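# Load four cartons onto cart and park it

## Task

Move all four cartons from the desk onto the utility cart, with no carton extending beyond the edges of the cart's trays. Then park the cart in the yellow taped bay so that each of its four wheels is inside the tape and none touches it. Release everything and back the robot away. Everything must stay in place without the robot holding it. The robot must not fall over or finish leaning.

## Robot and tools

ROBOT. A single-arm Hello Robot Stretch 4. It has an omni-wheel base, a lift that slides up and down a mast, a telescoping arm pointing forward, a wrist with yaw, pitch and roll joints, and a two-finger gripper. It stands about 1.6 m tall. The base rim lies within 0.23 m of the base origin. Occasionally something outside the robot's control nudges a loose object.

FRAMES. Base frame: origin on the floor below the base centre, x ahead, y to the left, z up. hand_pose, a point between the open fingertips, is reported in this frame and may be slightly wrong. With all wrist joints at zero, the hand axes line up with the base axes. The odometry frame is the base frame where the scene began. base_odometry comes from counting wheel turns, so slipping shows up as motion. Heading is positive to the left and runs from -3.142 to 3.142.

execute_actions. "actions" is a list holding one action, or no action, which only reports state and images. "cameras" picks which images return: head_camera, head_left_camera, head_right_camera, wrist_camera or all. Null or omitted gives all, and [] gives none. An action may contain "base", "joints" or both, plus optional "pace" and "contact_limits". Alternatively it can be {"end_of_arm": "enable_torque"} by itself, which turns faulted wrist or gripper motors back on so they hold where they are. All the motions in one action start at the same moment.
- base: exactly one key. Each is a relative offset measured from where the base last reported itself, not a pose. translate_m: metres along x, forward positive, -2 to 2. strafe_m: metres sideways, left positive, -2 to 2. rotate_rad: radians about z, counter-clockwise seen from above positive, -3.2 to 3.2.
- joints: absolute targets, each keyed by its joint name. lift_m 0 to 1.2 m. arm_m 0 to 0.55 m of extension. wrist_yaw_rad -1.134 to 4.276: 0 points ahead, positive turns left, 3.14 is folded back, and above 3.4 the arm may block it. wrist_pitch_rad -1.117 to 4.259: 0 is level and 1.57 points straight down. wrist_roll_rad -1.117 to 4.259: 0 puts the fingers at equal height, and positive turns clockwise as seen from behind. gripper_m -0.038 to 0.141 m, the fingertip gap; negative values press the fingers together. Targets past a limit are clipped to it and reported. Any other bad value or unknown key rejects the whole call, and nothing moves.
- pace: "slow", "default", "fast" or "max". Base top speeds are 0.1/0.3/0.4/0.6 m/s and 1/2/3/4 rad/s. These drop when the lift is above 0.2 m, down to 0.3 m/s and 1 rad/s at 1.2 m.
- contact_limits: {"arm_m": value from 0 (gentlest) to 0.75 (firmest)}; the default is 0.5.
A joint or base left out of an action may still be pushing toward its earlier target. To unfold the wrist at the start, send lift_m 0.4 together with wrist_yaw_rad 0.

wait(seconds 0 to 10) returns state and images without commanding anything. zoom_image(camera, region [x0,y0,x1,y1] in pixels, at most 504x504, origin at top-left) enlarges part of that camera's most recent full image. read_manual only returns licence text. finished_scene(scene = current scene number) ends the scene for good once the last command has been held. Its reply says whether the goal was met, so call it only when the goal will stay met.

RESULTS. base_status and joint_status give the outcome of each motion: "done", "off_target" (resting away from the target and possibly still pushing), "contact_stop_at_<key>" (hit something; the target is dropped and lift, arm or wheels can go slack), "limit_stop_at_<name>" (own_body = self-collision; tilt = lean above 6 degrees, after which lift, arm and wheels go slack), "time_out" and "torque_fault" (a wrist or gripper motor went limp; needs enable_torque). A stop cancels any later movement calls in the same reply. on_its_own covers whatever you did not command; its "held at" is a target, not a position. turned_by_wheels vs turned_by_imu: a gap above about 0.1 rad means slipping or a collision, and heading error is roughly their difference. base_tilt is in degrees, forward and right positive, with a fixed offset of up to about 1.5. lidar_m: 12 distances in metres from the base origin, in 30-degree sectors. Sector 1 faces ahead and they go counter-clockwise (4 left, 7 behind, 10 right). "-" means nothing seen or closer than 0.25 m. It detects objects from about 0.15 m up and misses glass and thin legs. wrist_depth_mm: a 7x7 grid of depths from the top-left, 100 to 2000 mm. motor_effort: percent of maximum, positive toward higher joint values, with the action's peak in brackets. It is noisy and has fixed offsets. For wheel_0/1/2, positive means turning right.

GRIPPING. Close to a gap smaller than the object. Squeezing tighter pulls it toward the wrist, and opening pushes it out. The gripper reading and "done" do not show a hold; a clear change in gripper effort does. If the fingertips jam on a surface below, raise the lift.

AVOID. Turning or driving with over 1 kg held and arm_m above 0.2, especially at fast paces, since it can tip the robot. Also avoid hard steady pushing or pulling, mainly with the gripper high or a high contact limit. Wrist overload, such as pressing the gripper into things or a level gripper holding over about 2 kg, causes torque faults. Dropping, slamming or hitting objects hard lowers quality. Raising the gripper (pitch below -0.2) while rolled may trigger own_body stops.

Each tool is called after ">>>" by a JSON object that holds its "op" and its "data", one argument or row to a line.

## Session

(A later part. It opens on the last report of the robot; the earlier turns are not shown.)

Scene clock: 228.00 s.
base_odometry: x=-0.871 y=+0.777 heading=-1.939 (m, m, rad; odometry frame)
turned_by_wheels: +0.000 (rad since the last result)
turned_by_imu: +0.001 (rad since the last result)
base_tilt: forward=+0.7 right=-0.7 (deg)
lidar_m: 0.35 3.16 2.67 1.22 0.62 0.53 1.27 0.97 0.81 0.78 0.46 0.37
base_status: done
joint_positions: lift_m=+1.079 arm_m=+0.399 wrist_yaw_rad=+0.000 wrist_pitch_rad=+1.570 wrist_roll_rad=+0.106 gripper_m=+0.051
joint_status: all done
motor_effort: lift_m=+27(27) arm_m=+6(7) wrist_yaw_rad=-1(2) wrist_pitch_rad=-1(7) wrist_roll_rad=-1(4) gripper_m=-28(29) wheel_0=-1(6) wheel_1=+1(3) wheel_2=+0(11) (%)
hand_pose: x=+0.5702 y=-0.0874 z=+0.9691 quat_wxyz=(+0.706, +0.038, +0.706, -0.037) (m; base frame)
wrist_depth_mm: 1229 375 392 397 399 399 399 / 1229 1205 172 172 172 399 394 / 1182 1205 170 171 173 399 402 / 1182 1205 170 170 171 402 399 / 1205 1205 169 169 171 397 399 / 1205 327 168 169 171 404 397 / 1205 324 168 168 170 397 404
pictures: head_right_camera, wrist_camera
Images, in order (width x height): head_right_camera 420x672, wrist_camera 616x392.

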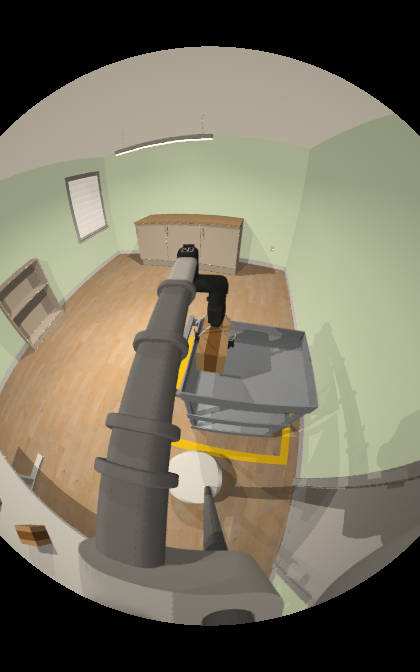

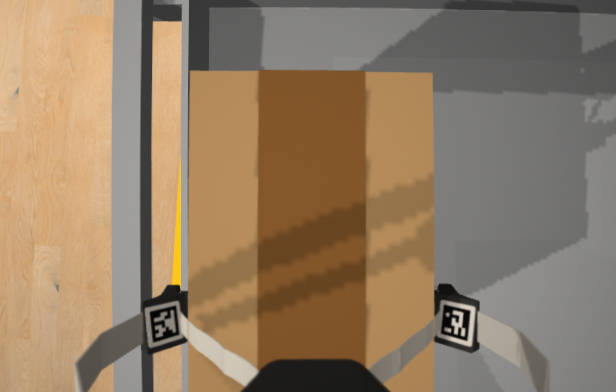

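>>> {"op": "execute_actions", "data": {
  "actions": [
    {"joints":{"lift_m":0.98}}
  ],
  "cameras": []
}}

>>> {"op": "execute_actions", "data": {
  "actions": [
    {"joints":{"gripper_m":0.13}}
  ],
  "cameras": ["wrist_camera"]
}}

Scene clock: 236.90 s.
base_odometry: x=-0.871 y=+0.777 heading=-1.939 (m, m, rad; odometry frame)
turned_by_wheels: +0.000 (rad since the last result)
turned_by_imu: +0.001 (rad since the last result)
base_tilt: forward=+0.7 right=-0.7 (deg)
lidar_m: 0.35 3.16 2.68 1.21 0.64 0.51 1.27 0.97 0.81 0.79 0.48 0.37
base_status: not commanded
joint_positions: lift_m=+0.980 arm_m=+0.399 wrist_yaw_rad=+0.000 wrist_pitch_rad=+1.570 wrist_roll_rad=+0.106 gripper_m=+0.051
joint_status: all done
motor_effort: lift_m=+20(27) arm_m=+6(5) wrist_yaw_rad=-1(1) wrist_pitch_rad=-2(3) wrist_roll_rad=-2(0) gripper_m=-27(28) wheel_0=+0(0) wheel_1=+0(0) wheel_2=+0(0) (%)
hand_pose: x=+0.5701 y=-0.0874 z=+0.8697 quat_wxyz=(+0.706, +0.038, +0.706, -0.037) (m; base frame)
wrist_depth_mm: 225 279 297 297 297 298 300 / 225 279 171 171 173 297 298 / 225 282 170 171 171 297 298 / 226 282 170 170 171 298 298 / 225 283 169 169 171 298 300 / 226 225 168 169 171 300 298 / 225 234 168 168 169 298 297
pictures: none
No camera images: the call's "cameras" was empty. Leave "cameras" out to get every camera's image.

Scene clock: 238.63 s.
base_odometry: x=-0.871 y=+0.777 heading=-1.939 (m, m, rad; odometry frame)
turned_by_wheels: +0.000 (rad since the last result)
turned_by_imu: +0.000 (rad since the last result)
base_tilt: forward=+0.7 right=-0.7 (deg)
lidar_m: 0.33 3.13 2.67 1.25 0.61 0.54 1.28 0.99 0.81 0.78 0.49 0.38
base_status: not commanded
joint_positions: lift_m=+0.980 arm_m=+0.399 wrist_yaw_rad=+0.000 wrist_pitch_rad=+1.571 wrist_roll_rad=+0.106 gripper_m=+0.130
joint_status: all done
motor_effort: lift_m=+18(20) arm_m=+5(5) wrist_yaw_rad=+1(2) wrist_pitch_rad=-5(12) wrist_roll_rad=-2(1) gripper_m=+2(32) wheel_0=+0(1) wheel_1=+1(1) wheel_2=+0(0) (%)
hand_pose: x=+0.5698 y=-0.0874 z=+0.8699 quat_wxyz=(+0.706, +0.038, +0.706, -0.038) (m; base frame)
wrist_depth_mm: 236 257 301 301 304 303 304 / 234 258 301 182 183 304 304 / 234 258 183 182 183 304 306 / 235 259 182 181 183 304 303 / 234 258 182 182 183 301 304 / 235 229 182 182 182 223 304 / 237 255 182 144 183 301 303
pictures: wrist_camera
Images, in order (width x height): wrist_camera 616x392.

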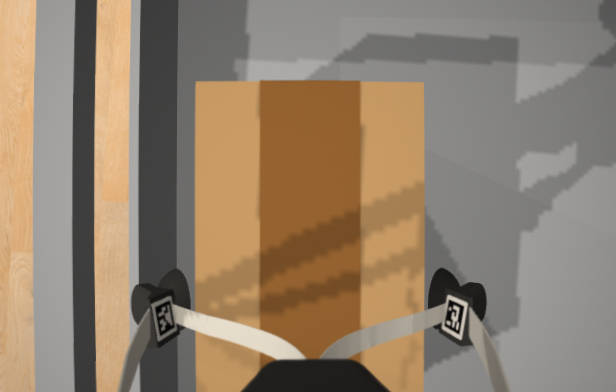

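>>> {"op": "execute_actions", "data": {
  "actions": [
    {"joints":{"lift_m":1.07},"pace":"fast"}
  ],
  "cameras": []
}}

>>> {"op": "execute_actions", "data": {
  "actions": [
    {"base":{"rotate_rad":2.387},"joints":{"lift_m":1.10,"arm_m":0.35,"gripper_m":0.141,"wrist_roll_rad":0.0},"pace":"fast"}
  ],
  "cameras": ["head_camera","head_right_camera"]
}}

Scene clock: 249.47 s.
base_odometry: x=-0.871 y=+0.777 heading=-1.939 (m, m, rad; odometry frame)
turned_by_wheels: +0.000 (rad since the last result)
turned_by_imu: +0.001 (rad since the last result)
base_tilt: forward=+0.7 right=-0.7 (deg)
lidar_m: 0.35 3.17 2.66 1.23 0.62 0.51 1.27 0.96 0.81 0.79 0.46 0.37
base_status: not commanded
joint_positions: lift_m=+1.070 arm_m=+0.399 wrist_yaw_rad=+0.000 wrist_pitch_rad=+1.570 wrist_roll_rad=+0.106 gripper_m=+0.130
joint_status: all done
motor_effort: lift_m=+24(25) arm_m=+5(6) wrist_yaw_rad=-1(1) wrist_pitch_rad=-1(4) wrist_roll_rad=-1(2) gripper_m=+0(2) wheel_0=+0(0) wheel_1=+1(0) wheel_2=+0(0) (%)
hand_pose: x=+0.5702 y=-0.0874 z=+0.9594 quat_wxyz=(+0.706, +0.038, +0.706, -0.038) (m; base frame)
wrist_depth_mm: 1182 370 389 392 387 392 394 / 1255 1205 389 389 392 392 394 / 1205 338 351 271 389 394 394 / 1182 336 319 270 392 392 394 / 1182 336 319 271 392 392 392 / 1205 317 271 271 271 392 392 / 1182 1205 319 145 392 392 389
pictures: none
No camera images: the call's "cameras" was empty. Leave "cameras" out to get every camera's image.

Scene clock: 252.47 s.
base_odometry: x=-0.871 y=+0.777 heading=+0.448 (m, m, rad; odometry frame)
turned_by_wheels: +2.387 (rad since the last result)
turned_by_imu: +2.332 (rad since the last result)
base_tilt: forward=+0.7 right=-0.8 (deg)
lidar_m: 0.52 0.51 1.28 0.86 0.79 0.63 0.39 0.36 0.36 2.78 2.69 0.78
base_status: done
joint_positions: lift_m=+1.100 arm_m=+0.351 wrist_yaw_rad=+0.000 wrist_pitch_rad=+1.570 wrist_roll_rad=+0.001 gripper_m=+0.141
joint_status: all done
motor_effort: lift_m=+24(24) arm_m=-6(7) wrist_yaw_rad=-1(1) wrist_pitch_rad=-2(1) wrist_roll_rad=-2(1) gripper_m=+2(1) wheel_0=-1(5) wheel_1=+1(6) wheel_2=+1(5) (%)
hand_pose: x=+0.5221 y=-0.0874 z=+0.9894 quat_wxyz=(+0.707, +0.000, +0.707, +0.000) (m; base frame)
wrist_depth_mm: 492 492 496 500 500 1205 1229 / 492 492 496 496 1255 1255 1229 / 492 492 492 1255 1205 1229 1229 / 500 496 1205 1229 1255 1255 1229 / 1229 1229 1205 1229 1229 1255 1255 / 1229 213 1255 1255 1255 211 1205 / 1205 1229 1078 144 1229 1229 1229
pictures: head_camera, head_right_camera
Images, in order (width x height): head_camera 420x560, head_right_camera 420x672.

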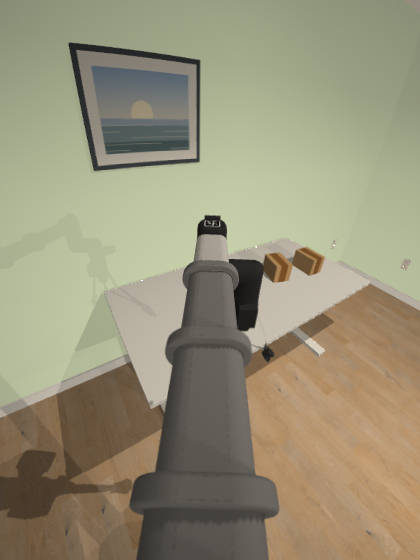

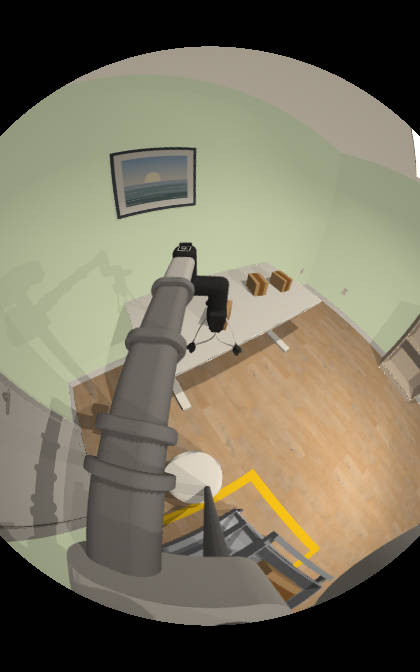

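>>> {"op": "execute_actions", "data": {
  "actions": [
    {"base":{"translate_m":0.25},"joints":{"arm_m":0.46},"pace":"fast"}
  ],
  "cameras": ["head_right_camera","wrist_camera"]
}}

Scene clock: 257.17 s.
base_odometry: x=-0.646 y=+0.885 heading=+0.448 (m, m, rad; odometry frame)
turned_by_wheels: +0.000 (rad since the last result)
turned_by_imu: +0.001 (rad since the last result)
base_tilt: forward=+0.7 right=-0.7 (deg)
lidar_m: 0.31 0.28 1.09 0.98 0.93 0.97 0.61 0.55 3.11 2.65 2.59 0.46
base_status: done
joint_positions: lift_m=+1.100 arm_m=+0.459 wrist_yaw_rad=+0.000 wrist_pitch_rad=+1.570 wrist_roll_rad=+0.000 gripper_m=+0.141
joint_status: all done
motor_effort: lift_m=+24(23) arm_m=+6(8) wrist_yaw_rad=+0(1) wrist_pitch_rad=-2(2) wrist_roll_rad=-2(2) gripper_m=+1(1) wheel_0=+1(5) wheel_1=-1(3) wheel_2=+0(7) (%)
hand_pose: x=+0.6302 y=-0.0874 z=+0.9894 quat_wxyz=(+0.707, +0.000, +0.707, +0.000) (m; base frame)
wrist_depth_mm: 492 492 496 496 496 500 500 / 488 496 492 492 496 496 500 / 488 492 488 375 377 500 496 / 492 492 492 375 373 500 500 / 488 496 492 500 500 496 1255 / 488 211 488 488 492 211 1205 / 492 488 492 145 1281 1255 1255
pictures: head_right_camera, wrist_camera
Images, in order (width x height): head_right_camera 420x672, wrist_camera 616x392.

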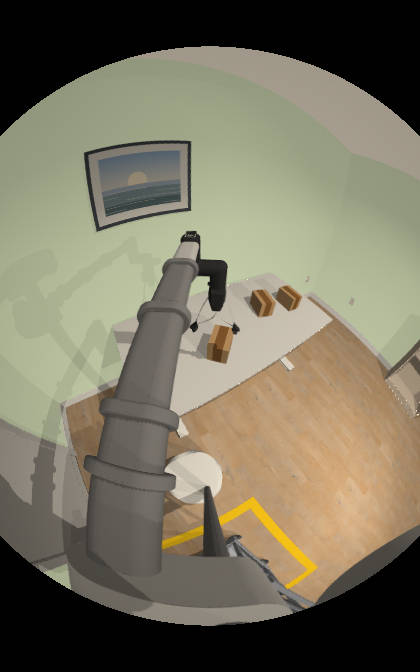

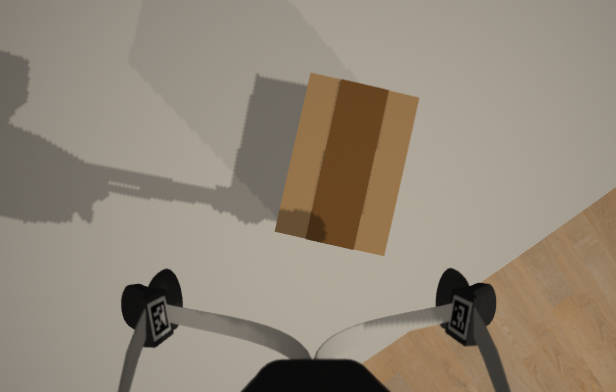

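>>> {"op": "execute_actions", "data": {
  "actions": [
    {"base":{"strafe_m":-0.038},"joints":{"arm_m":0.544,"wrist_roll_rad":0.224,"lift_m":0.98},"pace":"fast"}
  ],
  "cameras": ["wrist_camera"]
}}

Scene clock: 265.83 s.
base_odometry: x=-0.629 y=+0.851 heading=+0.448 (m, m, rad; odometry frame)
turned_by_wheels: +0.000 (rad since the last result)
turned_by_imu: +0.001 (rad since the last result)
base_tilt: forward=+0.6 right=-0.7 (deg)
lidar_m: 0.33 0.31 1.14 1.02 0.97 0.97 0.59 0.54 3.08 2.65 2.57 0.48
base_status: done
joint_positions: lift_m=+0.980 arm_m=+0.543 wrist_yaw_rad=+0.000 wrist_pitch_rad=+1.570 wrist_roll_rad=+0.223 gripper_m=+0.141
joint_status: all done
motor_effort: lift_m=+16(24) arm_m=+6(8) wrist_yaw_rad=-1(0) wrist_pitch_rad=-1(3) wrist_roll_rad=-1(3) gripper_m=+1(2) wheel_0=-1(9) wheel_1=+2(8) wheel_2=+0(1) (%)
hand_pose: x=+0.7142 y=-0.0874 z=+0.8701 quat_wxyz=(+0.703, +0.079, +0.702, -0.079) (m; base frame)
wrist_depth_mm: 373 373 375 375 375 377 377 / 373 375 373 373 377 375 377 / 370 370 373 375 375 375 379 / 370 373 373 255 373 375 377 / 370 373 373 254 373 373 377 / 373 213 254 253 255 211 1118 / 368 373 375 145 377 375 1138
pictures: wrist_camera
Images, in order (width x height): wrist_camera 616x392.

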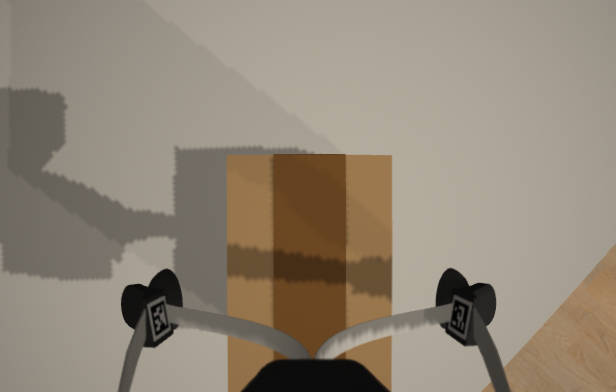

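Well centred.

>>> {"op": "execute_actions", "data": {
  "actions": [
    {"joints":{"lift_m":0.91},"pace":"fast"}
  ],
  "cameras": []
}}

>>> {"op": "execute_actions", "data": {
  "actions": [
    {"joints":{"gripper_m":0.05}}
  ],
  "cameras": []
}}

>>> {"op": "execute_actions", "data": {
  "actions": [
    {"joints":{"lift_m":0.97}}
  ],
  "cameras": ["wrist_camera"]
}}

Scene clock: 271.20 s.
base_odometry: x=-0.629 y=+0.851 heading=+0.448 (m, m, rad; odometry frame)
turned_by_wheels: +0.000 (rad since the last result)
turned_by_imu: +0.001 (rad since the last result)
base_tilt: forward=+0.7 right=-0.7 (deg)
lidar_m: 0.33 0.30 1.14 1.01 0.97 0.97 0.55 0.53 3.09 2.60 2.57 0.49
base_status: not commanded
joint_positions: lift_m=+0.910 arm_m=+0.543 wrist_yaw_rad=+0.000 wrist_pitch_rad=+1.570 wrist_roll_rad=+0.223 gripper_m=+0.141
joint_status: all done
motor_effort: lift_m=+15(16) arm_m=+6(6) wrist_yaw_rad=+0(0) wrist_pitch_rad=-2(2) wrist_roll_rad=+2(0) gripper_m=+1(1) wheel_0=-1(1) wheel_1=+2(2) wheel_2=+0(0) (%)
hand_pose: x=+0.7141 y=-0.0874 z=+0.8001 quat_wxyz=(+0.703, +0.079, +0.702, -0.079) (m; base frame)
wrist_depth_mm: 300 303 303 303 306 306 307 / 300 303 301 303 304 306 307 / 300 303 303 185 185 307 306 / 298 301 185 185 186 306 306 / 301 300 184 185 185 306 304 / 301 213 185 184 185 211 304 / 298 301 184 143 185 306 306
pictures: none
No camera images: the call's "cameras" was empty. Leave "cameras" out to get every camera's image.

Scene clock: 273.13 s.
base_odometry: x=-0.629 y=+0.851 heading=+0.448 (m, m, rad; odometry frame)
turned_by_wheels: +0.000 (rad since the last result)
turned_by_imu: +0.001 (rad since the last result)
base_tilt: forward=+0.7 right=-0.7 (deg)
lidar_m: 0.33 0.30 1.13 1.02 0.96 0.98 0.59 0.54 3.06 2.64 2.57 0.51
base_status: not commanded
joint_positions: lift_m=+0.910 arm_m=+0.543 wrist_yaw_rad=+0.000 wrist_pitch_rad=+1.570 wrist_roll_rad=+0.223 gripper_m=+0.051
joint_status: all done
motor_effort: lift_m=+16(16) arm_m=+6(6) wrist_yaw_rad=+0(1) wrist_pitch_rad=-1(2) wrist_roll_rad=+0(0) gripper_m=-23(27) wheel_0=-1(1) wheel_1=+2(2) wheel_2=+0(0) (%)
hand_pose: x=+0.7141 y=-0.0874 z=+0.8000 quat_wxyz=(+0.703, +0.079, +0.702, -0.079) (m; base frame)
wrist_depth_mm: 301 301 303 301 304 304 306 / 300 301 301 303 304 304 304 / 298 301 170 169 170 306 306 / 300 301 169 169 170 306 304 / 301 303 168 168 169 304 304 / 300 300 168 168 169 304 304 / 298 301 167 167 168 303 306
pictures: none
No camera images: the call's "cameras" was empty. Leave "cameras" out to get every camera's image.

Scene clock: 274.30 s.
base_odometry: x=-0.629 y=+0.851 heading=+0.448 (m, m, rad; odometry frame)
turned_by_wheels: +0.000 (rad since the last result)
turned_by_imu: +0.000 (rad since the last result)
base_tilt: forward=+0.7 right=-0.7 (deg)
lidar_m: 0.33 0.31 1.11 1.00 0.96 1.00 0.59 0.52 3.10 2.63 2.57 0.50
base_status: not commanded
joint_positions: lift_m=+0.970 arm_m=+0.543 wrist_yaw_rad=+0.000 wrist_pitch_rad=+1.570 wrist_roll_rad=+0.223 gripper_m=+0.051
joint_status: all done
motor_effort: lift_m=+25(25) arm_m=+6(6) wrist_yaw_rad=+0(0) wrist_pitch_rad=-2(2) wrist_roll_rad=+3(0) gripper_m=-24(24) wheel_0=-1(1) wheel_1=+2(2) wheel_2=+0(0) (%)
hand_pose: x=+0.7142 y=-0.0874 z=+0.8593 quat_wxyz=(+0.703, +0.079, +0.702, -0.079) (m; base frame)
wrist_depth_mm: 359 359 359 364 364 364 364 / 357 359 359 366 362 364 366 / 357 359 169 170 170 366 366 / 359 359 169 168 170 362 364 / 359 359 168 168 170 364 366 / 359 362 167 168 168 364 366 / 359 362 168 167 168 362 1118
pictures: wrist_camera
Images, in order (width x height): wrist_camera 616x392.

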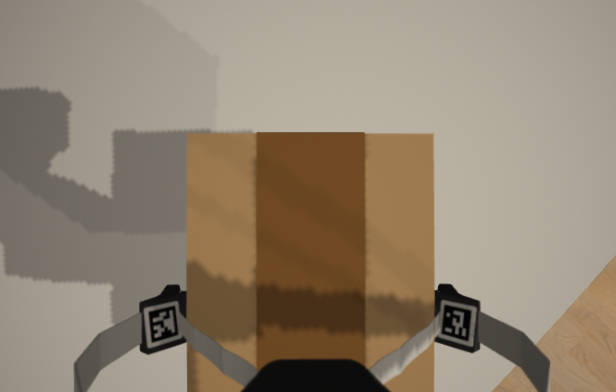

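>>> {"op": "execute_actions", "data": {
  "actions": [
    {"base":{"rotate_rad":-3.085},"joints":{"lift_m":1.12,"arm_m":0.25,"wrist_roll_rad":-0.591},"pace":"fast"}
  ],
  "cameras": ["head_right_camera"]
}}

Scene clock: 318.73 s.
base_odometry: x=-0.629 y=+0.851 heading=-2.636 (m, m, rad; odometry frame)
turned_by_wheels: -3.085 (rad since the last result)
turned_by_imu: -3.012 (rad since the last result)
base_tilt: forward=+0.6 right=-0.7 (deg)
lidar_m: 0.32 0.53 3.14 2.58 1.21 0.46 0.30 0.28 1.14 0.99 0.95 0.35
base_status: done
joint_positions: lift_m=+1.120 arm_m=+0.251 wrist_yaw_rad=+0.000 wrist_pitch_rad=+1.570 wrist_roll_rad=-0.591 gripper_m=+0.051
joint_status: all done
motor_effort: lift_m=+24(25) arm_m=-6(7) wrist_yaw_rad=+0(1) wrist_pitch_rad=-1(0) wrist_roll_rad=-2(7) gripper_m=-26(27) wheel_0=+0(5) wheel_1=+0(7) wheel_2=+0(7) (%)
hand_pose: x=+0.4223 y=-0.0874 z=+1.0094 quat_wxyz=(+0.677, -0.206, +0.676, +0.206) (m; base frame)
wrist_depth_mm: 1281 421 421 421 421 415 415 / 1255 1255 768 768 768 768 1042 / 1255 1229 169 169 171 1255 1078 / 1229 1229 169 169 170 1281 1098 / 1255 1229 168 168 169 1205 1060 / 1255 1025 168 168 169 1229 1008 / 1229 1025 168 167 168 1255 991
pictures: head_right_camera
Images, in order (width x height): head_right_camera 420x672.

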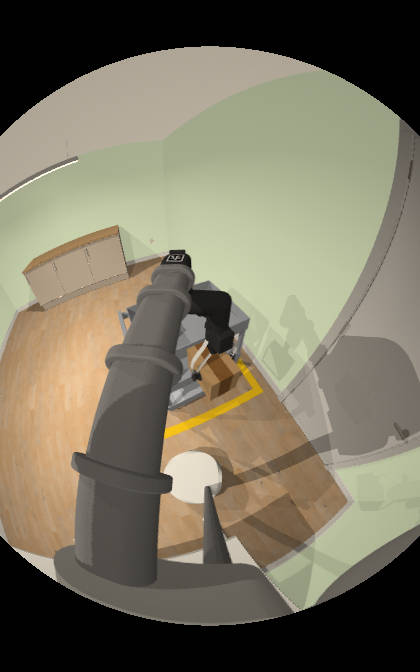

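>>> {"op": "execute_actions", "data": {
  "actions": [
    {"base":{"translate_m":0.27},"joints":{"arm_m":0.525,"lift_m":1.09},"pace":"fast"}
  ],
  "cameras": ["head_right_camera","wrist_camera"]
}}

Scene clock: 323.57 s.
base_odometry: x=-0.866 y=+0.720 heading=-2.637 (m, m, rad; odometry frame)
turned_by_wheels: +0.000 (rad since the last result)
turned_by_imu: +0.000 (rad since the last result)
base_tilt: forward=+0.7 right=-0.7 (deg)
lidar_m: 0.32 0.29 0.31 2.70 2.63 0.75 0.57 0.58 1.20 0.88 0.85 0.49
base_status: done
joint_positions: lift_m=+1.090 arm_m=+0.524 wrist_yaw_rad=+0.000 wrist_pitch_rad=+1.570 wrist_roll_rad=-0.591 gripper_m=+0.051
joint_status: all done
motor_effort: lift_m=+17(20) arm_m=+5(6) wrist_yaw_rad=-1(1) wrist_pitch_rad=-1(3) wrist_roll_rad=-1(3) gripper_m=-28(26) wheel_0=-1(4) wheel_1=-2(6) wheel_2=+1(9) (%)
hand_pose: x=+0.6953 y=-0.0874 z=+0.9800 quat_wxyz=(+0.677, -0.206, +0.676, +0.206) (m; base frame)
wrist_depth_mm: 410 413 413 410 394 1118 741 / 413 410 413 413 413 1078 741 / 410 407 170 170 171 1078 723 / 410 413 168 169 170 1042 707 / 413 413 168 168 170 1025 699 / 410 410 168 168 169 798 691 / 407 410 167 167 168 891 640
pictures: head_right_camera, wrist_camera
Images, in order (width x height): head_right_camera 420x672, wrist_camera 616x392.

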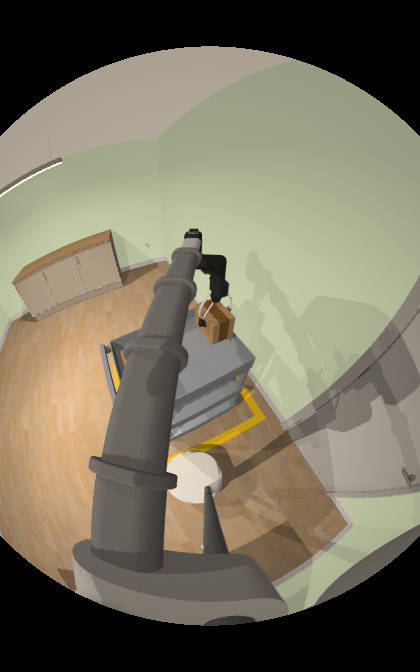

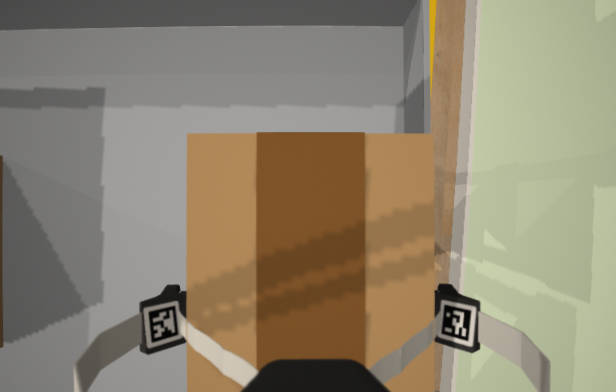

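>>> {"op": "execute_actions", "data": {
  "actions": [
    {"joints":{"lift_m":0.976}}
  ],
  "cameras": []
}}

>>> {"op": "execute_actions", "data": {
  "actions": [
    {"joints":{"gripper_m":0.13}}
  ],
  "cameras": ["wrist_camera"]
}}

>>> {"op": "execute_actions", "data": {
  "actions": [
    {"joints":{"lift_m":1.07},"pace":"fast"}
  ],
  "cameras": ["wrist_camera"]
}}

Scene clock: 330.73 s.
base_odometry: x=-0.866 y=+0.720 heading=-2.637 (m, m, rad; odometry frame)
turned_by_wheels: +0.000 (rad since the last result)
turned_by_imu: +0.001 (rad since the last result)
base_tilt: forward=+0.6 right=-0.7 (deg)
lidar_m: 0.34 0.30 0.32 2.65 2.64 0.74 0.61 0.56 1.18 0.89 0.80 0.48
base_status: not commanded
joint_positions: lift_m=+0.976 arm_m=+0.524 wrist_yaw_rad=+0.000 wrist_pitch_rad=+1.570 wrist_roll_rad=-0.591 gripper_m=+0.051
joint_status: all done
motor_effort: lift_m=+16(17) arm_m=+6(6) wrist_yaw_rad=+0(1) wrist_pitch_rad=-1(1) wrist_roll_rad=-2(2) gripper_m=-24(26) wheel_0=-1(1) wheel_1=-2(2) wheel_2=+2(1) (%)
hand_pose: x=+0.6953 y=-0.0874 z=+0.8660 quat_wxyz=(+0.677, -0.206, +0.676, +0.206) (m; base frame)
wrist_depth_mm: 296 296 294 296 294 281 750 / 296 296 297 296 296 282 750 / 297 296 170 169 170 285 732 / 294 296 168 169 169 283 715 / 296 296 169 168 169 283 715 / 294 296 168 168 168 224 683 / 294 294 167 167 168 236 640
pictures: none
No camera images: the call's "cameras" was empty. Leave "cameras" out to get every camera's image.

Scene clock: 332.47 s.
base_odometry: x=-0.866 y=+0.720 heading=-2.637 (m, m, rad; odometry frame)
turned_by_wheels: +0.000 (rad since the last result)
turned_by_imu: +0.001 (rad since the last result)
base_tilt: forward=+0.6 right=-0.8 (deg)
lidar_m: 0.32 0.29 0.33 2.70 2.63 0.77 0.60 0.54 1.17 0.88 0.84 0.50
base_status: not commanded
joint_positions: lift_m=+0.976 arm_m=+0.524 wrist_yaw_rad=+0.000 wrist_pitch_rad=+1.571 wrist_roll_rad=-0.591 gripper_m=+0.130
joint_status: all done
motor_effort: lift_m=+17(17) arm_m=+5(6) wrist_yaw_rad=+1(1) wrist_pitch_rad=-5(5) wrist_roll_rad=-1(0) gripper_m=-1(27) wheel_0=+0(1) wheel_1=-2(2) wheel_2=+1(1) (%)
hand_pose: x=+0.6949 y=-0.0874 z=+0.8660 quat_wxyz=(+0.676, -0.206, +0.677, +0.206) (m; base frame)
wrist_depth_mm: 301 301 301 303 301 878 741 / 301 300 301 300 303 277 732 / 297 300 181 181 181 279 723 / 298 301 181 181 181 278 707 / 298 300 180 180 181 279 691 / 298 298 181 180 181 229 683 / 300 297 180 144 180 253 676
pictures: wrist_camera
Images, in order (width x height): wrist_camera 616x392.

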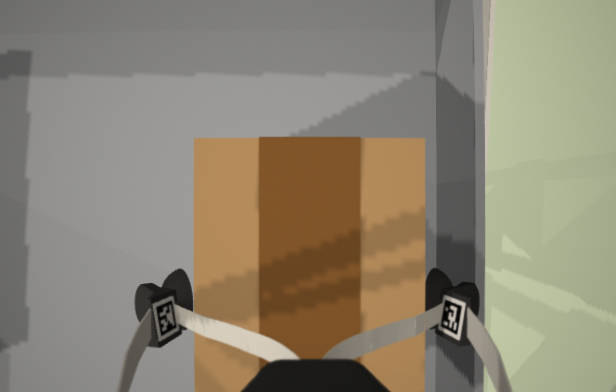

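Scene clock: 333.63 s.
base_odometry: x=-0.866 y=+0.720 heading=-2.637 (m, m, rad; odometry frame)
turned_by_wheels: +0.000 (rad since the last result)
turned_by_imu: +0.000 (rad since the last result)
base_tilt: forward=+0.6 right=-0.7 (deg)
lidar_m: 0.32 0.30 0.31 2.72 2.62 0.78 0.57 0.56 1.19 0.87 0.83 0.47
base_status: not commanded
joint_positions: lift_m=+1.070 arm_m=+0.524 wrist_yaw_rad=+0.000 wrist_pitch_rad=+1.570 wrist_roll_rad=-0.591 gripper_m=+0.130
joint_status: all done
motor_effort: lift_m=+23(26) arm_m=+6(5) wrist_yaw_rad=+0(1) wrist_pitch_rad=-2(5) wrist_roll_rad=+0(4) gripper_m=+0(1) wheel_0=+0(0) wheel_1=-2(2) wheel_2=+0(1) (%)
hand_pose: x=+0.6952 y=-0.0874 z=+0.9594 quat_wxyz=(+0.677, -0.206, +0.676, +0.206) (m; base frame)
wrist_depth_mm: 389 392 394 392 387 1118 741 / 389 392 387 389 389 1078 741 / 389 389 389 392 389 1078 723 / 392 389 389 271 319 1042 707 / 392 392 389 270 319 1025 707 / 389 392 271 271 271 809 691 / 389 389 389 145 343 854 691
pictures: wrist_camera
Images, in order (width x height): wrist_camera 616x392.

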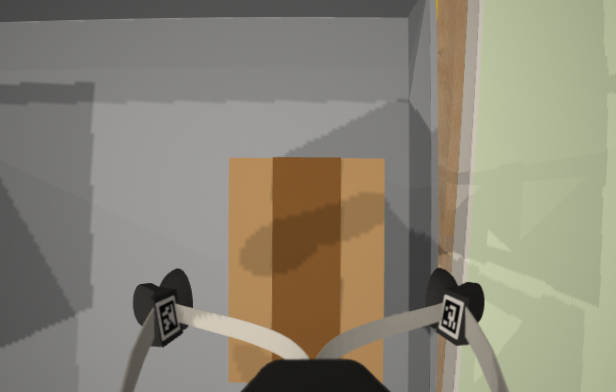

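>>> {"op": "execute_actions", "data": {
  "actions": [
    {"base":{"rotate_rad":2.363},"joints":{"lift_m":1.10,"arm_m":0.3,"gripper_m":0.141,"wrist_roll_rad":0.0},"pace":"fast"}
  ],
  "cameras": ["head_camera","head_left_camera"]
}}

Scene clock: 356.33 s.
base_odometry: x=-0.866 y=+0.720 heading=-0.274 (m, m, rad; odometry frame)
turned_by_wheels: +2.363 (rad since the last result)
turned_by_imu: +2.310 (rad since the last result)
base_tilt: forward=+0.7 right=-0.7 (deg)
lidar_m: 1.11 0.65 0.55 1.33 0.98 0.83 0.84 0.38 0.31 0.31 3.28 2.65
base_status: done
joint_positions: lift_m=+1.100 arm_m=+0.301 wrist_yaw_rad=+0.000 wrist_pitch_rad=+1.570 wrist_roll_rad=+0.000 gripper_m=+0.141
joint_status: all done
motor_effort: lift_m=+23(25) arm_m=-6(6) wrist_yaw_rad=-1(1) wrist_pitch_rad=-2(1) wrist_roll_rad=+0(6) gripper_m=+0(0) wheel_0=+0(6) wheel_1=+1(7) wheel_2=-1(5) (%)
hand_pose: x=+0.4722 y=-0.0874 z=+0.9894 quat_wxyz=(+0.707, +0.000, +0.707, +0.000) (m; base frame)
wrist_depth_mm: 1229 1229 1229 1255 1229 1255 1229 / 1205 1229 1205 1229 1255 1229 1255 / 1229 1229 1229 1229 1229 1205 1229 / 1255 1229 1205 1205 1255 1255 1255 / 1229 1205 1229 1205 1229 1255 1229 / 1229 215 1229 1229 1255 211 1255 / 1255 1229 991 145 1229 1229 1255
pictures: head_camera, head_left_camera
Images, in order (width x height): head_camera 420x560, head_left_camera 420x672.

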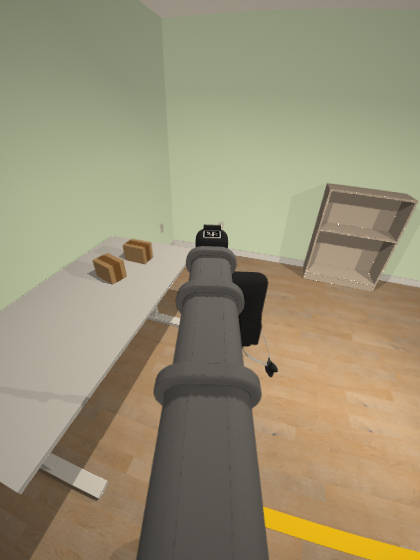

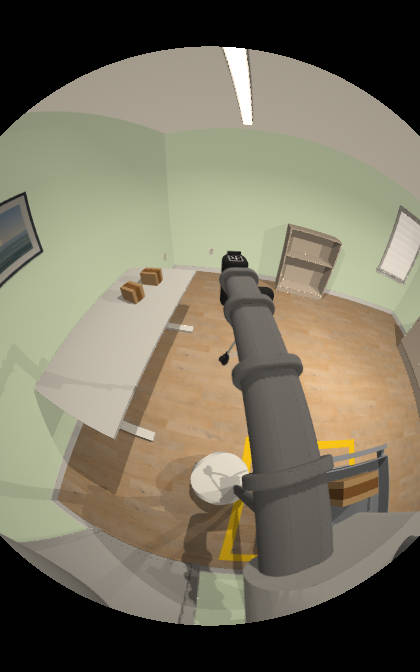

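>>> {"op": "execute_actions", "data": {
  "actions": [
    {"base":{"translate_m":1.07},"pace":"max"}
  ],
  "cameras": []
}}

>>> {"op": "execute_actions", "data": {
  "actions": [
    {"base":{"rotate_rad":1.30},"joints":{"arm_m":0.47},"pace":"fast"}
  ],
  "cameras": ["head_right_camera","wrist_camera"]
}}

Scene clock: 373.73 s.
base_odometry: x=+0.164 y=+0.431 heading=-0.274 (m, m, rad; odometry frame)
turned_by_wheels: +0.000 (rad since the last result)
turned_by_imu: -0.001 (rad since the last result)
base_tilt: forward=+0.7 right=-0.7 (deg)
lidar_m: 0.56 0.31 0.25 0.27 0.33 0.55 1.20 1.05 3.05 3.06 1.83 1.73
base_status: done
joint_positions: lift_m=+1.100 arm_m=+0.301 wrist_yaw_rad=+0.000 wrist_pitch_rad=+1.570 wrist_roll_rad=+0.000 gripper_m=+0.141
joint_status: not commanded
motor_effort: lift_m=+23(24) arm_m=-5(6) wrist_yaw_rad=+0(1) wrist_pitch_rad=-1(2) wrist_roll_rad=-1(1) gripper_m=+1(1) wheel_0=+0(5) wheel_1=+1(4) wheel_2=+0(8) (%)
hand_pose: x=+0.4721 y=-0.0874 z=+0.9894 quat_wxyz=(+0.707, +0.000, +0.707, +0.000) (m; base frame)
wrist_depth_mm: 1229 1160 1229 1229 1255 1255 1229 / 1229 1229 1205 1229 1229 1255 1229 / 492 500 1205 1229 1229 1229 1229 / 492 492 1229 1255 1255 1229 1255 / 492 1255 1205 1205 1229 1255 1229 / 492 215 1229 1229 1229 211 1229 / 492 1205 1008 144 1255 1229 1229
pictures: none
No camera images: the call's "cameras" was empty. Leave "cameras" out to get every camera's image.

Scene clock: 376.03 s.
base_odometry: x=+0.165 y=+0.431 heading=+1.027 (m, m, rad; odometry frame)
turned_by_wheels: +1.300 (rad since the last result)
turned_by_imu: +1.270 (rad since the last result)
base_tilt: forward=+0.7 right=-0.7 (deg)
lidar_m: 0.27 0.27 0.37 1.85 1.07 1.25 3.09 2.68 1.72 1.83 0.39 0.27
base_status: done
joint_positions: lift_m=+1.100 arm_m=+0.469 wrist_yaw_rad=+0.000 wrist_pitch_rad=+1.570 wrist_roll_rad=+0.000 gripper_m=+0.141
joint_status: all done
motor_effort: lift_m=+23(23) arm_m=+5(6) wrist_yaw_rad=-1(1) wrist_pitch_rad=-1(1) wrist_roll_rad=+1(1) gripper_m=-1(0) wheel_0=-1(6) wheel_1=+0(6) wheel_2=+1(6) (%)
hand_pose: x=+0.6404 y=-0.0874 z=+0.9894 quat_wxyz=(+0.707, +0.000, +0.707, +0.000) (m; base frame)
wrist_depth_mm: 488 496 496 488 496 504 496 / 492 492 500 496 492 500 504 / 492 496 492 496 500 500 496 / 492 492 373 375 496 377 500 / 488 492 375 496 500 377 500 / 492 215 375 492 496 212 496 / 492 488 496 144 496 382 496
pictures: head_right_camera, wrist_camera
Images, in order (width x height): head_right_camera 420x672, wrist_camera 616x392.

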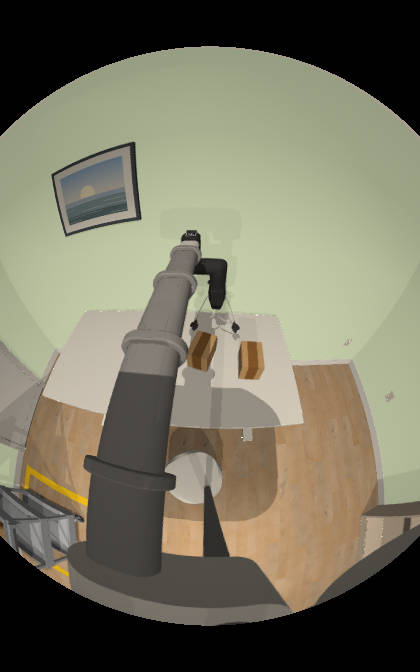

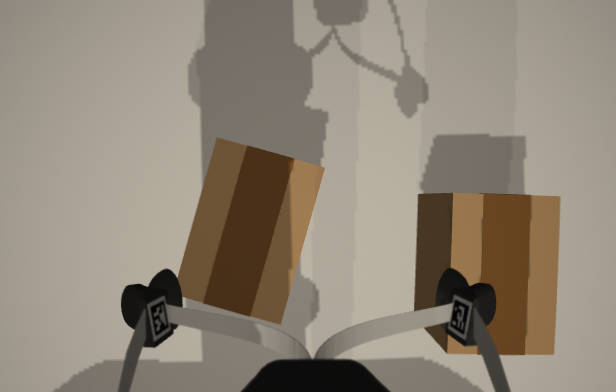

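>>> {"op": "execute_actions", "data": {
  "actions": [
    {"base":{"strafe_m":0.058},"joints":{"arm_m":0.49,"wrist_roll_rad":0.277,"lift_m":0.98},"pace":"fast"}
  ],
  "cameras": ["wrist_camera"]
}}

Scene clock: 384.40 s.
base_odometry: x=+0.115 y=+0.461 heading=+1.026 (m, m, rad; odometry frame)
turned_by_wheels: +0.000 (rad since the last result)
turned_by_imu: +0.001 (rad since the last result)
base_tilt: forward=+0.7 right=-0.7 (deg)
lidar_m: 0.25 0.26 0.37 1.81 1.01 1.12 3.10 2.79 1.79 1.91 0.39 0.27
base_status: done
joint_positions: lift_m=+0.980 arm_m=+0.489 wrist_yaw_rad=+0.000 wrist_pitch_rad=+1.570 wrist_roll_rad=+0.276 gripper_m=+0.141
joint_status: all done
motor_effort: lift_m=+16(22) arm_m=+6(7) wrist_yaw_rad=+0(1) wrist_pitch_rad=-1(1) wrist_roll_rad=+1(6) gripper_m=+2(0) wheel_0=+0(8) wheel_1=-2(7) wheel_2=+1(1) (%)
hand_pose: x=+0.6601 y=-0.0874 z=+0.8701 quat_wxyz=(+0.701, +0.097, +0.700, -0.097) (m; base frame)
wrist_depth_mm: 370 368 373 375 375 375 377 / 370 373 373 375 377 377 377 / 370 373 373 375 375 377 375 / 370 370 373 255 375 375 294 / 375 370 373 254 377 375 309 / 370 214 254 254 255 211 327 / 368 373 373 144 373 373 375
pictures: wrist_camera
Images, in order (width x height): wrist_camera 616x392.

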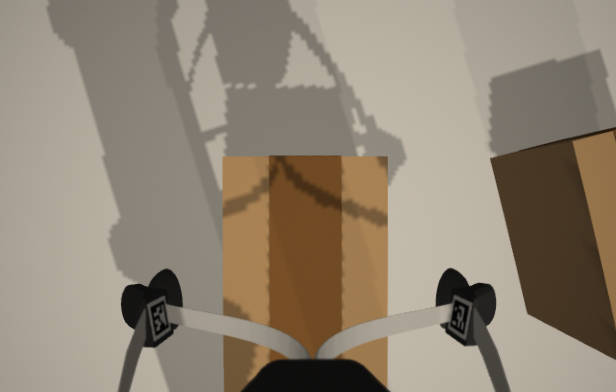

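>>> {"op": "execute_actions", "data": {
  "actions": [
    {"joints":{"lift_m":0.91},"pace":"fast"}
  ],
  "cameras": []
}}

>>> {"op": "execute_actions", "data": {
  "actions": [
    {"joints":{"gripper_m":0.05}}
  ],
  "cameras": []
}}

>>> {"op": "execute_actions", "data": {
  "actions": [
    {"joints":{"lift_m":1.03},"pace":"fast"}
  ],
  "cameras": ["wrist_camera"]
}}

Scene clock: 389.00 s.
base_odometry: x=+0.115 y=+0.461 heading=+1.026 (m, m, rad; odometry frame)
turned_by_wheels: +0.000 (rad since the last result)
turned_by_imu: +0.001 (rad since the last result)
base_tilt: forward=+0.7 right=-0.7 (deg)
lidar_m: 0.25 0.29 0.38 1.80 1.02 1.16 3.09 2.78 1.78 1.90 0.38 0.28
base_status: not commanded
joint_positions: lift_m=+0.910 arm_m=+0.489 wrist_yaw_rad=+0.000 wrist_pitch_rad=+1.570 wrist_roll_rad=+0.276 gripper_m=+0.141
joint_status: all done
motor_effort: lift_m=+15(18) arm_m=+6(6) wrist_yaw_rad=-1(0) wrist_pitch_rad=-2(2) wrist_roll_rad=+0(2) gripper_m=+2(1) wheel_0=+0(0) wheel_1=-2(2) wheel_2=+1(0) (%)
hand_pose: x=+0.6601 y=-0.0874 z=+0.8001 quat_wxyz=(+0.701, +0.097, +0.700, -0.097) (m; base frame)
wrist_depth_mm: 303 303 303 304 303 304 306 / 303 303 303 306 304 307 307 / 301 301 303 306 306 307 307 / 300 303 185 185 186 304 293 / 301 301 183 185 185 306 307 / 300 214 184 185 185 211 307 / 301 303 184 147 185 304 306
pictures: none
No camera images: the call's "cameras" was empty. Leave "cameras" out to get every camera's image.

Scene clock: 390.93 s.
base_odometry: x=+0.115 y=+0.461 heading=+1.026 (m, m, rad; odometry frame)
turned_by_wheels: +0.000 (rad since the last result)
turned_by_imu: +0.001 (rad since the last result)
base_tilt: forward=+0.7 right=-0.8 (deg)
lidar_m: 0.25 0.29 0.39 1.81 1.02 1.16 3.10 2.79 1.79 1.91 0.40 0.27
base_status: not commanded
joint_positions: lift_m=+0.910 arm_m=+0.489 wrist_yaw_rad=+0.000 wrist_pitch_rad=+1.570 wrist_roll_rad=+0.276 gripper_m=+0.051
joint_status: all done
motor_effort: lift_m=+18(18) arm_m=+6(6) wrist_yaw_rad=+0(0) wrist_pitch_rad=-2(2) wrist_roll_rad=-1(2) gripper_m=-24(27) wheel_0=+0(0) wheel_1=-2(2) wheel_2=+1(1) (%)
hand_pose: x=+0.6601 y=-0.0874 z=+0.7999 quat_wxyz=(+0.701, +0.097, +0.700, -0.097) (m; base frame)
wrist_depth_mm: 298 300 300 303 304 303 306 / 298 298 301 301 303 303 303 / 300 300 170 169 171 304 303 / 297 300 169 169 170 304 293 / 300 300 169 169 170 303 304 / 298 300 169 168 170 301 306 / 300 301 168 168 169 304 304
pictures: none
No camera images: the call's "cameras" was empty. Leave "cameras" out to get every camera's image.

Scene clock: 392.20 s.
base_odometry: x=+0.115 y=+0.461 heading=+1.026 (m, m, rad; odometry frame)
turned_by_wheels: +0.000 (rad since the last result)
turned_by_imu: +0.000 (rad since the last result)
base_tilt: forward=+0.7 right=-0.7 (deg)
lidar_m: 0.25 0.27 0.37 1.82 1.01 1.16 3.11 2.81 1.79 1.90 0.39 0.27
base_status: not commanded
joint_positions: lift_m=+1.029 arm_m=+0.489 wrist_yaw_rad=+0.000 wrist_pitch_rad=+1.570 wrist_roll_rad=+0.277 gripper_m=+0.051
joint_status: all done
motor_effort: lift_m=+26(28) arm_m=+6(6) wrist_yaw_rad=+0(0) wrist_pitch_rad=-2(3) wrist_roll_rad=+0(0) gripper_m=-25(26) wheel_0=+0(0) wheel_1=-2(2) wheel_2=+1(1) (%)
hand_pose: x=+0.6601 y=-0.0874 z=+0.9192 quat_wxyz=(+0.701, +0.097, +0.700, -0.097) (m; base frame)
wrist_depth_mm: 418 418 418 421 424 427 427 / 418 424 424 421 421 424 424 / 418 421 169 169 170 424 424 / 418 418 169 169 170 410 307 / 418 418 168 169 170 427 309 / 418 418 169 169 170 382 332 / 418 421 168 168 170 424 430
pictures: wrist_camera
Images, in order (width x height): wrist_camera 616x392.

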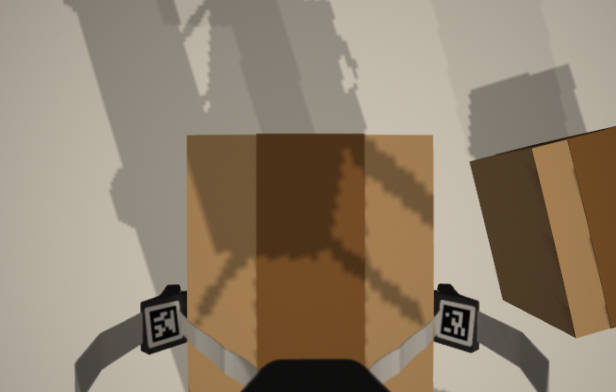

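>>> {"op": "execute_actions", "data": {
  "actions": [
    {"base":{"rotate_rad":-2.92},"joints":{"lift_m":1.05,"arm_m":0.25,"wrist_roll_rad":0.148},"pace":"fast"}
  ],
  "cameras": ["head_right_camera"]
}}

Scene clock: 423.43 s.
base_odometry: x=+0.115 y=+0.461 heading=-1.894 (m, m, rad; odometry frame)
turned_by_wheels: -2.920 (rad since the last result)
turned_by_imu: -2.851 (rad since the last result)
base_tilt: forward=+0.6 right=-0.7 (deg)
lidar_m: 0.33 1.90 1.79 0.62 0.32 0.27 0.27 0.28 0.54 1.32 1.03 0.34
base_status: done
joint_positions: lift_m=+1.050 arm_m=+0.251 wrist_yaw_rad=+0.000 wrist_pitch_rad=+1.570 wrist_roll_rad=+0.148 gripper_m=+0.051
joint_status: all done
motor_effort: lift_m=+25(28) arm_m=-6(5) wrist_yaw_rad=+0(2) wrist_pitch_rad=-1(2) wrist_roll_rad=-2(4) gripper_m=-26(24) wheel_0=-1(5) wheel_1=-2(6) wheel_2=+1(9) (%)
hand_pose: x=+0.4222 y=-0.0874 z=+0.9393 quat_wxyz=(+0.705, +0.052, +0.705, -0.052) (m; base frame)
wrist_depth_mm: 1182 1182 1160 1160 1205 1160 1182 / 1160 1182 1160 1160 1160 1160 1182 / 1182 1182 169 170 171 1182 1205 / 1160 1205 169 169 170 1182 1182 / 1160 1160 169 169 170 1182 1182 / 1182 1182 168 169 169 1160 1182 / 1160 1182 168 168 169 1182 1182
pictures: head_right_camera
Images, in order (width x height): head_right_camera 420x672.

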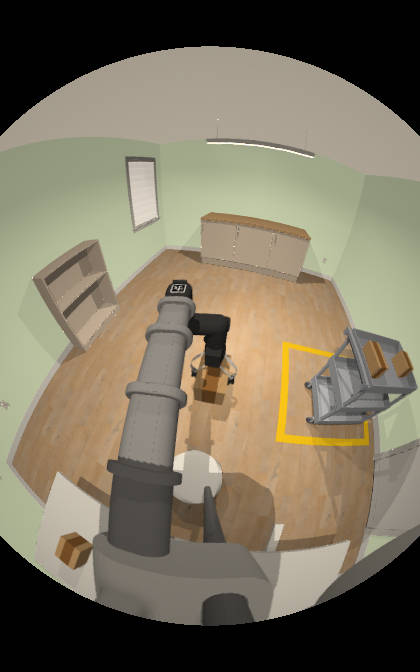

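>>> {"op": "execute_actions", "data": {
  "actions": [
    {"base":{"strafe_m":-1.28},"joints":{"lift_m":1.125,"arm_m":0.52},"pace":"fast"}
  ],
  "cameras": ["head_right_camera","wrist_camera"]
}}

Scene clock: 432.47 s.
base_odometry: x=-1.099 y=+0.867 heading=-1.894 (m, m, rad; odometry frame)
turned_by_wheels: +0.000 (rad since the last result)
turned_by_imu: +0.006 (rad since the last result)
base_tilt: forward=+0.7 right=-0.7 (deg)
lidar_m: 0.31 0.35 2.91 1.20 0.67 0.66 1.31 0.70 0.55 0.55 0.39 0.30
base_status: done
joint_positions: lift_m=+1.125 arm_m=+0.519 wrist_yaw_rad=+0.000 wrist_pitch_rad=+1.570 wrist_roll_rad=+0.148 gripper_m=+0.051
joint_status: all done
motor_effort: lift_m=+26(28) arm_m=+6(7) wrist_yaw_rad=+0(1) wrist_pitch_rad=-1(5) wrist_roll_rad=-1(2) gripper_m=-25(25) wheel_0=-1(10) wheel_1=+0(8) wheel_2=+1(1) (%)
hand_pose: x=+0.6901 y=-0.0874 z=+1.0142 quat_wxyz=(+0.705, +0.052, +0.705, -0.052) (m; base frame)
wrist_depth_mm: 1255 1255 1255 1255 1229 1255 1060 / 1281 1229 1255 1255 1281 1255 1008 / 1229 1281 169 169 171 1255 991 / 430 445 169 169 170 445 449 / 433 442 169 169 170 449 445 / 379 322 169 169 169 366 410 / 322 322 168 168 169 325 327
pictures: head_right_camera, wrist_camera
Images, in order (width x height): head_right_camera 420x672, wrist_camera 616x392.

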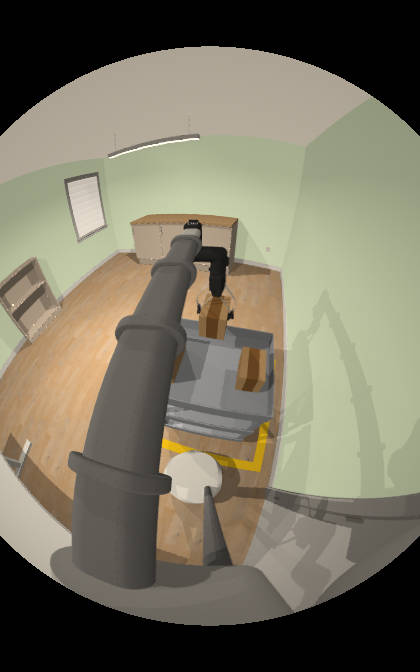

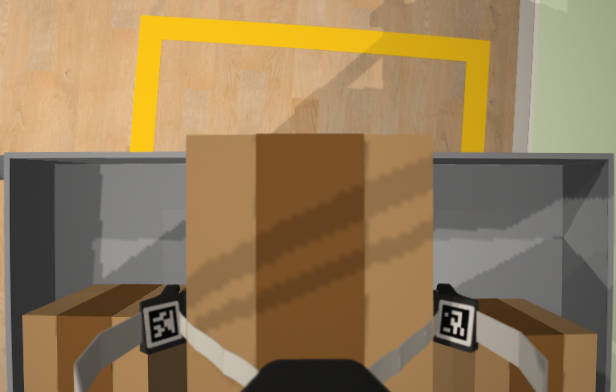

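>>> {"op": "execute_actions", "data": {
  "actions": [
    {"joints":{"lift_m":0.977,"arm_m":0.50}}
  ],
  "cameras": ["wrist_camera"]
}}

>>> {"op": "execute_actions", "data": {
  "actions": [
    {"joints":{"gripper_m":0.13}}
  ],
  "cameras": []
}}

>>> {"op": "execute_actions", "data": {
  "actions": [
    {"joints":{"lift_m":1.07},"pace":"fast"}
  ],
  "cameras": ["wrist_camera"]
}}

Scene clock: 442.97 s.
base_odometry: x=-1.099 y=+0.867 heading=-1.894 (m, m, rad; odometry frame)
turned_by_wheels: +0.000 (rad since the last result)
turned_by_imu: +0.001 (rad since the last result)
base_tilt: forward=+0.7 right=-0.7 (deg)
lidar_m: 0.31 0.34 2.90 1.19 0.66 0.65 1.31 0.68 0.57 0.55 0.40 0.30
base_status: not commanded
joint_positions: lift_m=+0.977 arm_m=+0.501 wrist_yaw_rad=+0.000 wrist_pitch_rad=+1.570 wrist_roll_rad=+0.148 gripper_m=+0.051
joint_status: all done
motor_effort: lift_m=+18(25) arm_m=-6(7) wrist_yaw_rad=+0(1) wrist_pitch_rad=-2(1) wrist_roll_rad=-1(0) gripper_m=-24(28) wheel_0=-1(1) wheel_1=+0(0) wheel_2=+1(1) (%)
hand_pose: x=+0.6721 y=-0.0874 z=+0.8669 quat_wxyz=(+0.705, +0.052, +0.705, -0.052) (m; base frame)
wrist_depth_mm: 1118 1098 1098 1098 1098 1118 1025 / 1098 1118 1118 1078 1118 1118 976 / 291 294 169 169 171 296 297 / 293 294 169 169 170 296 297 / 293 293 169 169 170 297 297 / 285 258 169 169 170 296 296 / 205 277 168 168 169 281 228
pictures: wrist_camera
Images, in order (width x height): wrist_camera 616x392.

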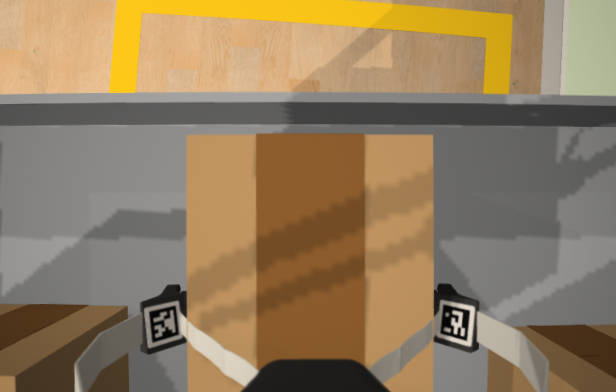

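Scene clock: 444.70 s.
base_odometry: x=-1.099 y=+0.867 heading=-1.894 (m, m, rad; odometry frame)
turned_by_wheels: +0.000 (rad since the last result)
turned_by_imu: +0.000 (rad since the last result)
base_tilt: forward=+0.6 right=-0.7 (deg)
lidar_m: 0.31 0.38 2.92 1.23 0.67 0.66 1.31 0.68 0.55 0.58 0.42 0.32
base_status: not commanded
joint_positions: lift_m=+0.977 arm_m=+0.501 wrist_yaw_rad=-0.001 wrist_pitch_rad=+1.572 wrist_roll_rad=+0.148 gripper_m=+0.130
joint_status: all done
motor_effort: lift_m=+17(18) arm_m=-5(6) wrist_yaw_rad=+2(2) wrist_pitch_rad=-7(12) wrist_roll_rad=+1(3) gripper_m=-1(25) wheel_0=-1(1) wheel_1=+0(0) wheel_2=+1(1) (%)
hand_pose: x=+0.6714 y=-0.0874 z=+0.8670 quat_wxyz=(+0.705, +0.053, +0.706, -0.053) (m; base frame)
wrist_depth_mm: 1098 1098 1118 1118 1118 1118 1025 / 1118 1118 1098 1118 1118 1098 976 / 297 298 260 182 260 303 303 / 298 300 181 181 182 301 303 / 298 298 181 181 181 300 303 / 291 265 180 181 181 294 301 / 217 260 180 144 182 270 234
pictures: none
No camera images: the call's "cameras" was empty. Leave "cameras" out to get every camera's image.

Scene clock: 445.83 s.
base_odometry: x=-1.099 y=+0.867 heading=-1.894 (m, m, rad; odometry frame)
turned_by_wheels: +0.000 (rad since the last result)
turned_by_imu: +0.000 (rad since the last result)
base_tilt: forward=+0.7 right=-0.7 (deg)
lidar_m: 0.29 0.35 2.90 1.23 0.65 0.64 1.30 0.70 0.54 0.57 0.41 0.31
base_status: not commanded
joint_positions: lift_m=+1.070 arm_m=+0.501 wrist_yaw_rad=+0.000 wrist_pitch_rad=+1.570 wrist_roll_rad=+0.148 gripper_m=+0.130
joint_status: all done
motor_effort: lift_m=+24(25) arm_m=-5(5) wrist_yaw_rad=+0(2) wrist_pitch_rad=-2(8) wrist_roll_rad=+0(0) gripper_m=-1(0) wheel_0=-1(1) wheel_1=+0(0) wheel_2=+1(1) (%)
hand_pose: x=+0.6721 y=-0.0874 z=+0.9594 quat_wxyz=(+0.706, +0.052, +0.705, -0.052) (m; base frame)
wrist_depth_mm: 1182 1205 1182 1205 1205 1255 1060 / 1182 1205 1182 1182 1182 1182 1025 / 389 387 392 370 392 394 392 / 387 389 389 272 394 392 394 / 387 389 389 270 392 389 392 / 286 267 270 270 272 291 349 / 267 267 387 145 392 273 272
pictures: wrist_camera
Images, in order (width x height): wrist_camera 616x392.

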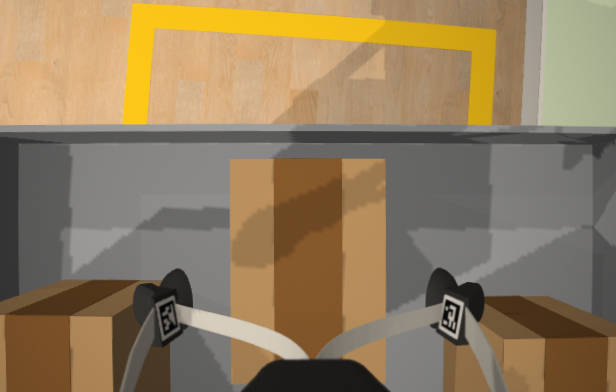

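>>> {"op": "execute_actions", "data": {
  "actions": [
    {"base":{"strafe_m":1.33},"joints":{"lift_m":1.09,"arm_m":0.3,"gripper_m":0.141},"pace":"fast"}
  ],
  "cameras": []
}}

Scene clock: 465.57 s.
base_odometry: x=+0.162 y=+0.445 heading=-1.894 (m, m, rad; odometry frame)
turned_by_wheels: +0.000 (rad since the last result)
turned_by_imu: +0.001 (rad since the last result)
base_tilt: forward=+0.6 right=-0.7 (deg)
lidar_m: 3.05 1.87 1.73 0.58 0.31 0.26 0.26 0.29 0.52 1.34 1.08 3.05
base_status: done
joint_positions: lift_m=+1.090 arm_m=+0.301 wrist_yaw_rad=+0.000 wrist_pitch_rad=+1.570 wrist_roll_rad=+0.148 gripper_m=+0.141
joint_status: all done
motor_effort: lift_m=+23(27) arm_m=-5(6) wrist_yaw_rad=+0(1) wrist_pitch_rad=-2(1) wrist_roll_rad=-2(1) gripper_m=+1(3) wheel_0=+1(8) wheel_1=-1(9) wheel_2=+1(3) (%)
hand_pose: x=+0.4721 y=-0.0874 z=+0.9795 quat_wxyz=(+0.705, +0.052, +0.705, -0.052) (m; base frame)
wrist_depth_mm: 1205 1182 1182 1255 1205 1255 1229 / 1182 1205 1205 1229 1229 1255 1229 / 1205 1255 1229 1255 1229 1229 1255 / 1205 1182 1205 1229 1205 1229 1205 / 1182 1229 1229 1229 1205 1229 1281 / 1255 214 1205 1229 1229 211 1182 / 1205 1205 1205 144 1229 1182 1281
pictures: none
No camera images: the call's "cameras" was empty. Leave "cameras" out to get every camera's image.


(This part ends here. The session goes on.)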